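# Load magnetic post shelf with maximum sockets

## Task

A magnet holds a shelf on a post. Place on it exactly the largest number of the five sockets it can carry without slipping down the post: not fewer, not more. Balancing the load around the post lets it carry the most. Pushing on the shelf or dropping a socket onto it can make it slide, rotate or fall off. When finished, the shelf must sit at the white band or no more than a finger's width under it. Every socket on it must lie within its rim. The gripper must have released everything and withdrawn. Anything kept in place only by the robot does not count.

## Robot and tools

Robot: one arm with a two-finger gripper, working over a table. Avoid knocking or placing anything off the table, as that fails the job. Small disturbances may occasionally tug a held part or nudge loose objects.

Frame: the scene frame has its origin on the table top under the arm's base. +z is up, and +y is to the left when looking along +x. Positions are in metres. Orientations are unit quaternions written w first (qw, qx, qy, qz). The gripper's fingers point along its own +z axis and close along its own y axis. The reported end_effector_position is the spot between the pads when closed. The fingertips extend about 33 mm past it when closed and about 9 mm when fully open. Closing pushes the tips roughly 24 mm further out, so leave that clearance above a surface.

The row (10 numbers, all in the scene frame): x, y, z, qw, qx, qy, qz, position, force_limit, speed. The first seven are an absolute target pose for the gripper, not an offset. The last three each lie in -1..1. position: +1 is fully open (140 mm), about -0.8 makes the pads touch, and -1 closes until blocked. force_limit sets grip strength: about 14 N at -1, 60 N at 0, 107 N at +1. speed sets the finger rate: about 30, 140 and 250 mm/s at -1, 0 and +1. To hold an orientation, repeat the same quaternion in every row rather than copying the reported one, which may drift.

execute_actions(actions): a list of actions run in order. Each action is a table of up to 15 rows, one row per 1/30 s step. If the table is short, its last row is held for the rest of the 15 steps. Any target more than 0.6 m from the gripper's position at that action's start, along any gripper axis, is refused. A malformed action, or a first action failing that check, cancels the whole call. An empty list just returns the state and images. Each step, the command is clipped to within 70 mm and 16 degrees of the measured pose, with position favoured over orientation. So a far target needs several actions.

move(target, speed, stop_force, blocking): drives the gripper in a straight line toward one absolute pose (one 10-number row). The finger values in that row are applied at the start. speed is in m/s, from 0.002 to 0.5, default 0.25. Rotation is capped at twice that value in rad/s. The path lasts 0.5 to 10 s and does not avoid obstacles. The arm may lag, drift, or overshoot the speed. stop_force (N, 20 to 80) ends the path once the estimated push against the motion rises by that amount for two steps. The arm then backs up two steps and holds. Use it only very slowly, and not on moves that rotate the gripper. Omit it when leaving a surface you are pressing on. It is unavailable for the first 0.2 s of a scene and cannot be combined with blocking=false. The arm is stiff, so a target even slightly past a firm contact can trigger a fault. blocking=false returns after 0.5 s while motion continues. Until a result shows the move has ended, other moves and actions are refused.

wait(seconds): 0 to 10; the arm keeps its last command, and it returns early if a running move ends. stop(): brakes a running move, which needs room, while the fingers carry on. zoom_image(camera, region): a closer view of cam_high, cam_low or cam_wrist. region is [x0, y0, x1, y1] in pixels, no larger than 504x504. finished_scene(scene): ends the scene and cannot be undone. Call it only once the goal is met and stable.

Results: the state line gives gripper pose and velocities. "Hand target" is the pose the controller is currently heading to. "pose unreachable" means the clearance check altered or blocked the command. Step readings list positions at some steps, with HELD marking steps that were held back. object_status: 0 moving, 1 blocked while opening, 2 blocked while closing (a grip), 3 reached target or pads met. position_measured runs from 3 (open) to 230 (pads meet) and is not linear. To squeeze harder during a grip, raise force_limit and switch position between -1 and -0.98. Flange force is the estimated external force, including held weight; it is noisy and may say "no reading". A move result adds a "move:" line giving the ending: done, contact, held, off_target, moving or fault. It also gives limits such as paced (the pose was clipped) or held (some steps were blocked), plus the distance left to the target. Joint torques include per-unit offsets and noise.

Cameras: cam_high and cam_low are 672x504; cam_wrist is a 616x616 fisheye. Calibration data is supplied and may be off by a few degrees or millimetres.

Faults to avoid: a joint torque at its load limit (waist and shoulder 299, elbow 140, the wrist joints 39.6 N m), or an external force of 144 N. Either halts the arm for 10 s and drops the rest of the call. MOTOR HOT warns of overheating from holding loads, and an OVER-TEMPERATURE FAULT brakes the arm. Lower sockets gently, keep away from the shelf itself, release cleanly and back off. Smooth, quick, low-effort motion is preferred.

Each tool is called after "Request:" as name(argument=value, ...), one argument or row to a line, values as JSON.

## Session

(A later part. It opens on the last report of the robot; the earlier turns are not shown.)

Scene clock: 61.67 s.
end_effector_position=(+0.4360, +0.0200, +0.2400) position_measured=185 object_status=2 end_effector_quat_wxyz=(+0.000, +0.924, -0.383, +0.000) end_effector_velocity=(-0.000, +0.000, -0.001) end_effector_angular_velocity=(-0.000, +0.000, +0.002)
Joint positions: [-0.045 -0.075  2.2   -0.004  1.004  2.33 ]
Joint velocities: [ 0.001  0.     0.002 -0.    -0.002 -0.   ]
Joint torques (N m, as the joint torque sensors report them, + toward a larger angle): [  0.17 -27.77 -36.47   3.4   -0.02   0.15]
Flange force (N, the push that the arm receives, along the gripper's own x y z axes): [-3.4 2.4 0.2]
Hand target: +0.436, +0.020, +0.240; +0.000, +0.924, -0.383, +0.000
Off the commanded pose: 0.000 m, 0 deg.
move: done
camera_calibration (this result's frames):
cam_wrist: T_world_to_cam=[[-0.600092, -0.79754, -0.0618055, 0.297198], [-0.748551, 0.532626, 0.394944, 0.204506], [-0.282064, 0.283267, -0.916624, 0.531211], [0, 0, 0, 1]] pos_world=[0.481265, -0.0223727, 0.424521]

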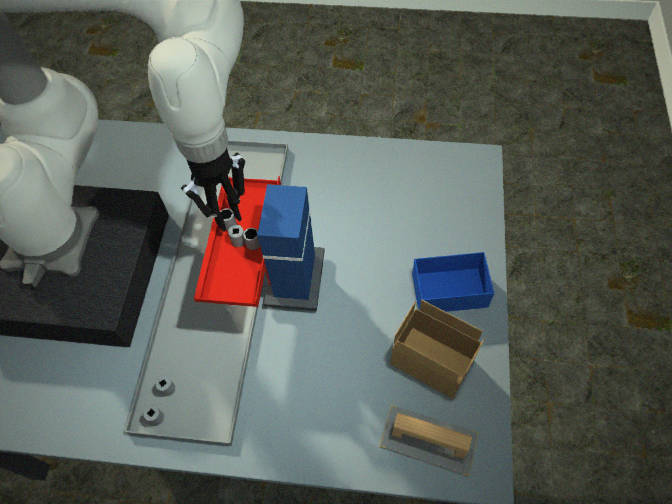

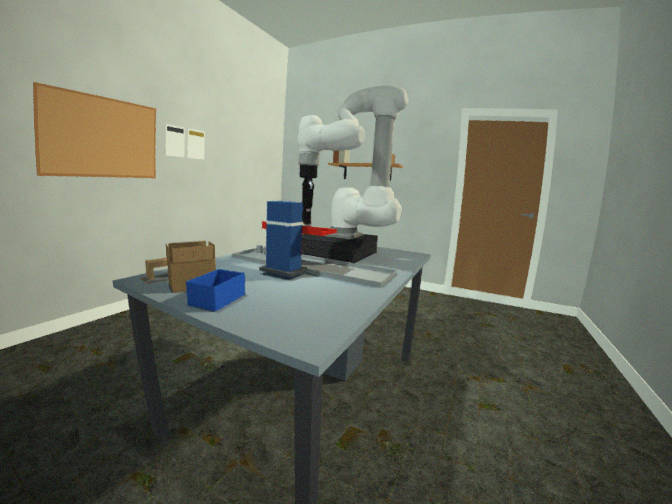

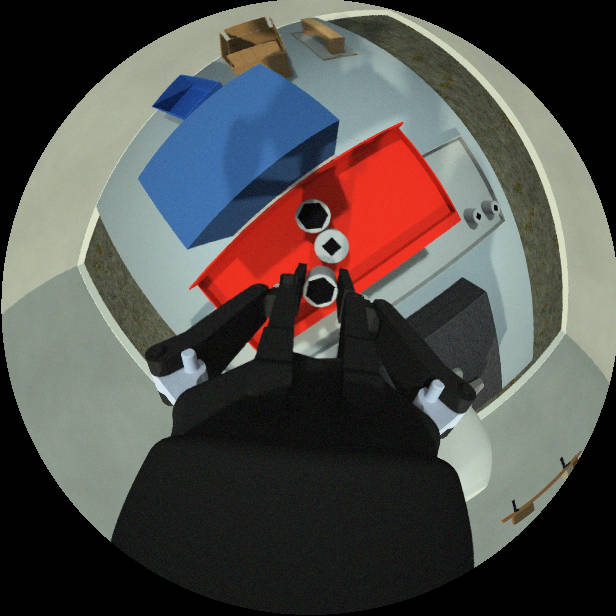

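Request:
move(
  target=[0.434,0.016,0.229,0,0.924,-0.383,0,-1,-0.6,0],
  speed=0.01,
)

Request:
move(
  target=[0.434,0.016,0.229,0,0.924,-0.383,0,-0.3,-0.6,-0.5],
)

Request:
move(
  target=[0.434,0.016,0.29,0,0.924,-0.383,0,-0.3,-0.6,0],
)

Request:
zoom_image(
  camera="cam_low",
  region=[250,190,350,250],
)

Scene clock: 66.10 s.
end_effector_position=(+0.4340, +0.0160, +0.2290) position_measured=185 object_status=2 end_effector_quat_wxyz=(+0.000, +0.924, -0.383, +0.000) end_effector_velocity=(-0.000, -0.000, -0.001) end_effector_angular_velocity=(-0.000, +0.000, +0.001)
Joint positions: [-0.055 -0.067  2.215 -0.004  0.98   2.32 ]
Joint velocities: [-0.001  0.     0.001 -0.    -0.001 -0.001]
Joint torques (N m, as the joint torque sensors report them, + toward a larger angle): [  0.13 -29.53 -35.73   3.25  -0.18   0.34]
Flange force (N, the push that the arm receives, along the gripper's own x y z axes): [-0.9 0.6 1.3]
Hand target: +0.434, +0.016, +0.229; +0.000, +0.924, -0.383, +0.000
Off the commanded pose: 0.000 m, 0 deg.
move: done
camera_calibration (this result's frames):
cam_wrist: T_world_to_cam=[[-0.6001, -0.797533, -0.0618184, 0.292134], [-0.748552, 0.532632, 0.394934, 0.209469], [-0.282047, 0.283274, -0.916627, 0.521679], [0, 0, 0, 1]] pos_world=[0.479246, -0.0263618, 0.413518]

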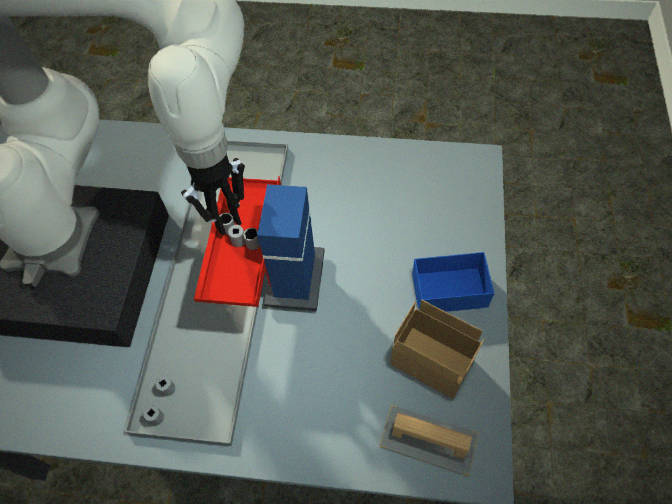

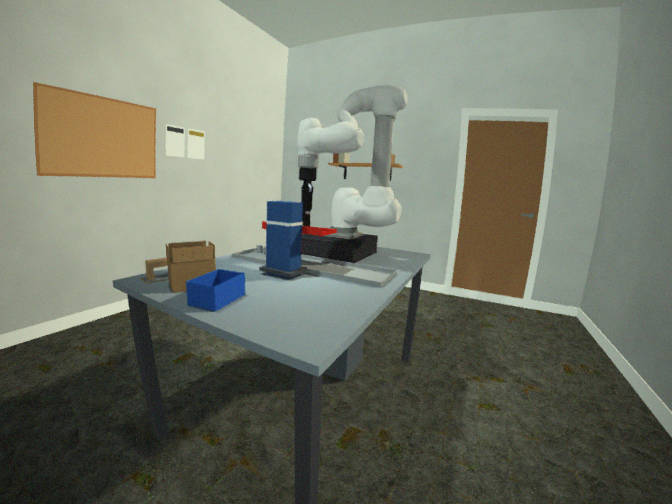

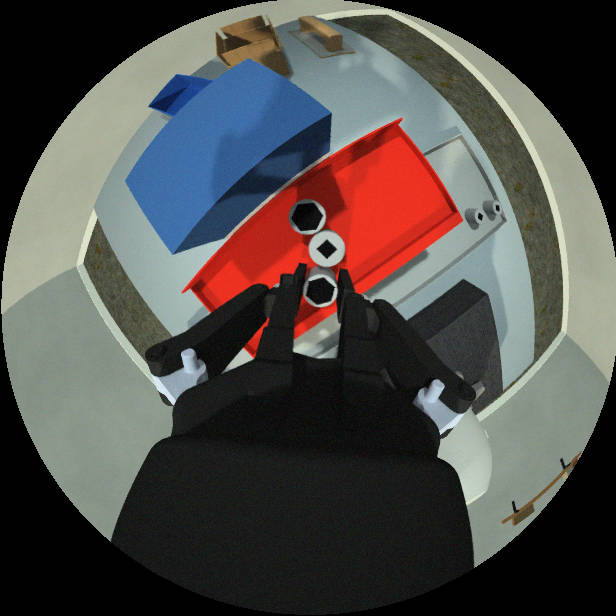

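Scene clock: 66.80 s.
end_effector_position=(+0.4340, +0.0160, +0.2290) position_measured=167 object_status=3 end_effector_quat_wxyz=(+0.000, +0.924, -0.383, -0.000) end_effector_velocity=(+0.000, -0.001, +0.000) end_effector_angular_velocity=(-0.001, -0.001, -0.000)
Joint positions: [-0.055 -0.067  2.215 -0.004  0.98   2.32 ]
Joint velocities: [-0.001 -0.001 -0.    -0.001 -0.    -0.001]
Joint torques (N m, as the joint torque sensors report them, + toward a larger angle): [ -0.32 -30.3  -34.82   3.44   0.09   0.17]
Flange force (N, the push that the arm receives, along the gripper's own x y z axes): [-0.2 -2.2 1.6]
Hand target: +0.434, +0.016, +0.229; +0.000, +0.924, -0.383, +0.000
Off the commanded pose: 0.000 m, 0 deg.
move: done
camera_calibration (this result's frames):
cam_wrist: T_world_to_cam=[[-0.600089, -0.797541, -0.0618112, 0.292096], [-0.748549, 0.532616, 0.394961, 0.209463], [-0.282076, 0.283281, -0.916616, 0.521644], [0, 0, 0, 1]] pos_world=[0.479221, -0.0263763, 0.413473]

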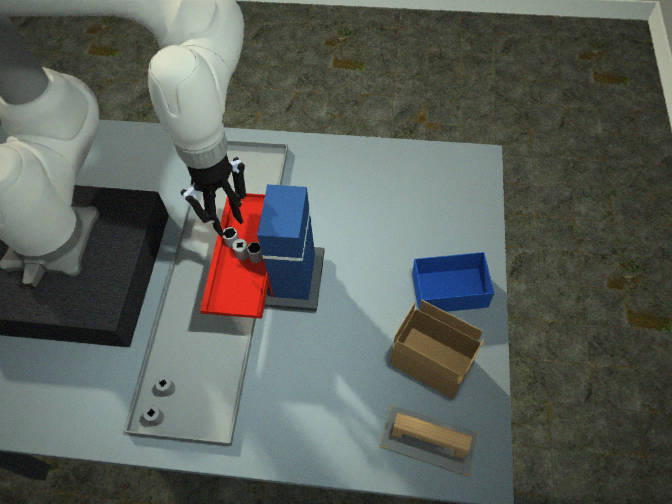

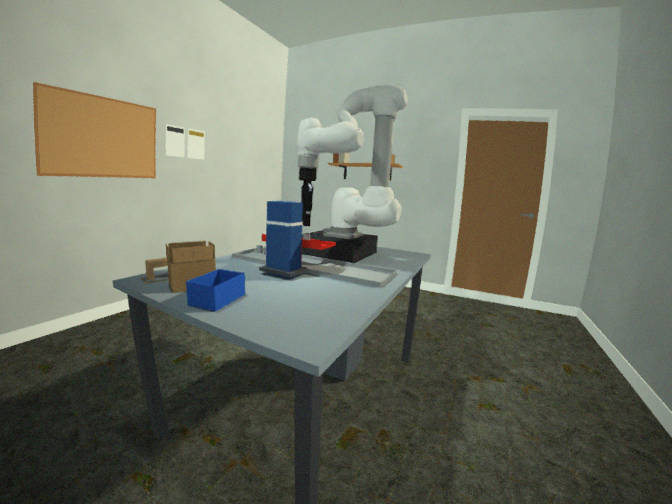

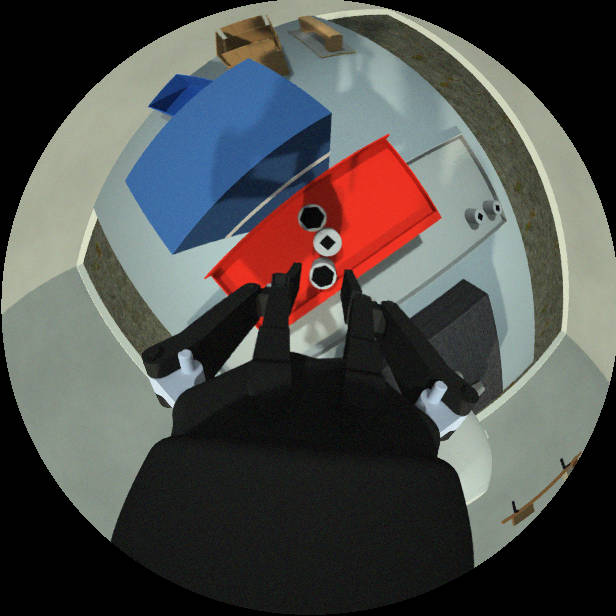

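Scene clock: 67.63 s.
end_effector_position=(+0.4339, +0.0160, +0.2900) position_measured=167 object_status=3 end_effector_quat_wxyz=(-0.000, +0.924, -0.383, -0.000) end_effector_velocity=(+0.000, -0.000, +0.001) end_effector_angular_velocity=(-0.000, -0.000, -0.001)
Joint positions: [-0.054 -0.127  2.143 -0.004  1.112  2.32 ]
Joint velocities: [-0.001 -0.001 -0.001 -0.     0.002  0.   ]
Joint torques (N m, as the joint torque sensors report them, + toward a larger angle): [ -0.99 -26.   -37.73   3.5   -0.01   0.18]
Flange force (N, the push that the arm receives, along the gripper's own x y z axes): [-2.1 -2.4 0.9]
Hand target: +0.434, +0.016, +0.290; -0.000, +0.924, -0.383, -0.000
Off the commanded pose: 0.000 m, 0 deg.
move: done
camera_calibration (this result's frames):
cam_wrist: T_world_to_cam=[[-0.600059, -0.797562, -0.0618389, 0.295804], [-0.748566, 0.53257, 0.39499, 0.185295], [-0.282095, 0.283308, -0.916602, 0.5775], [0, 0, 0, 1]] pos_world=[0.479116, -0.0263706, 0.47444]

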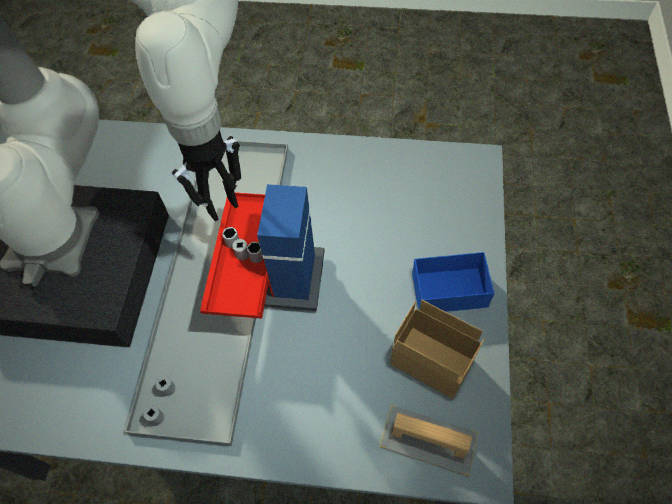

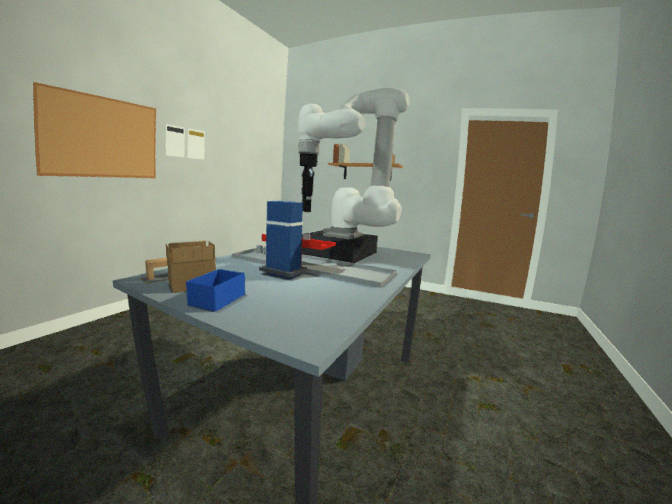

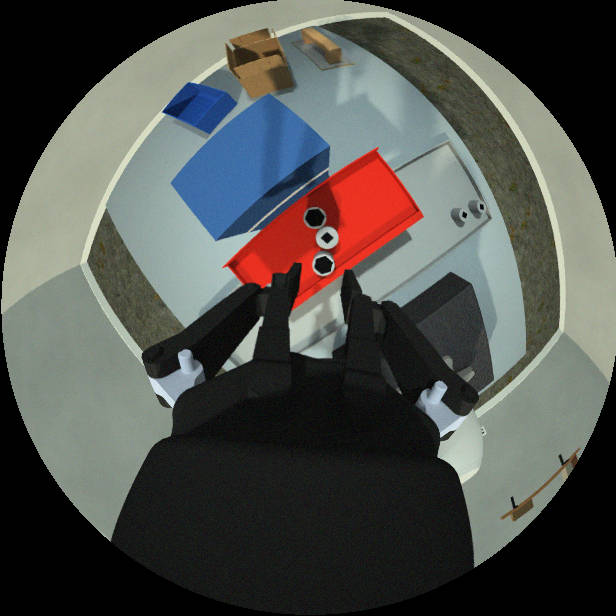

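Region (250, 190, 350, 250) of cam_low's 672x504 image, scaled by 5.040, with more detail than that image has; it fills the top 302 rows of this view, and the rest is white.

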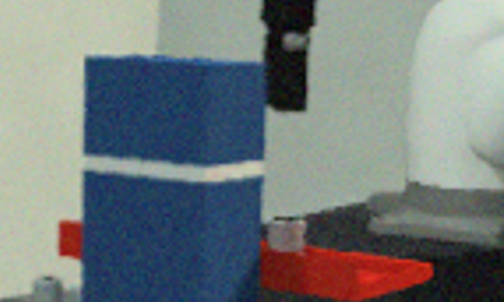

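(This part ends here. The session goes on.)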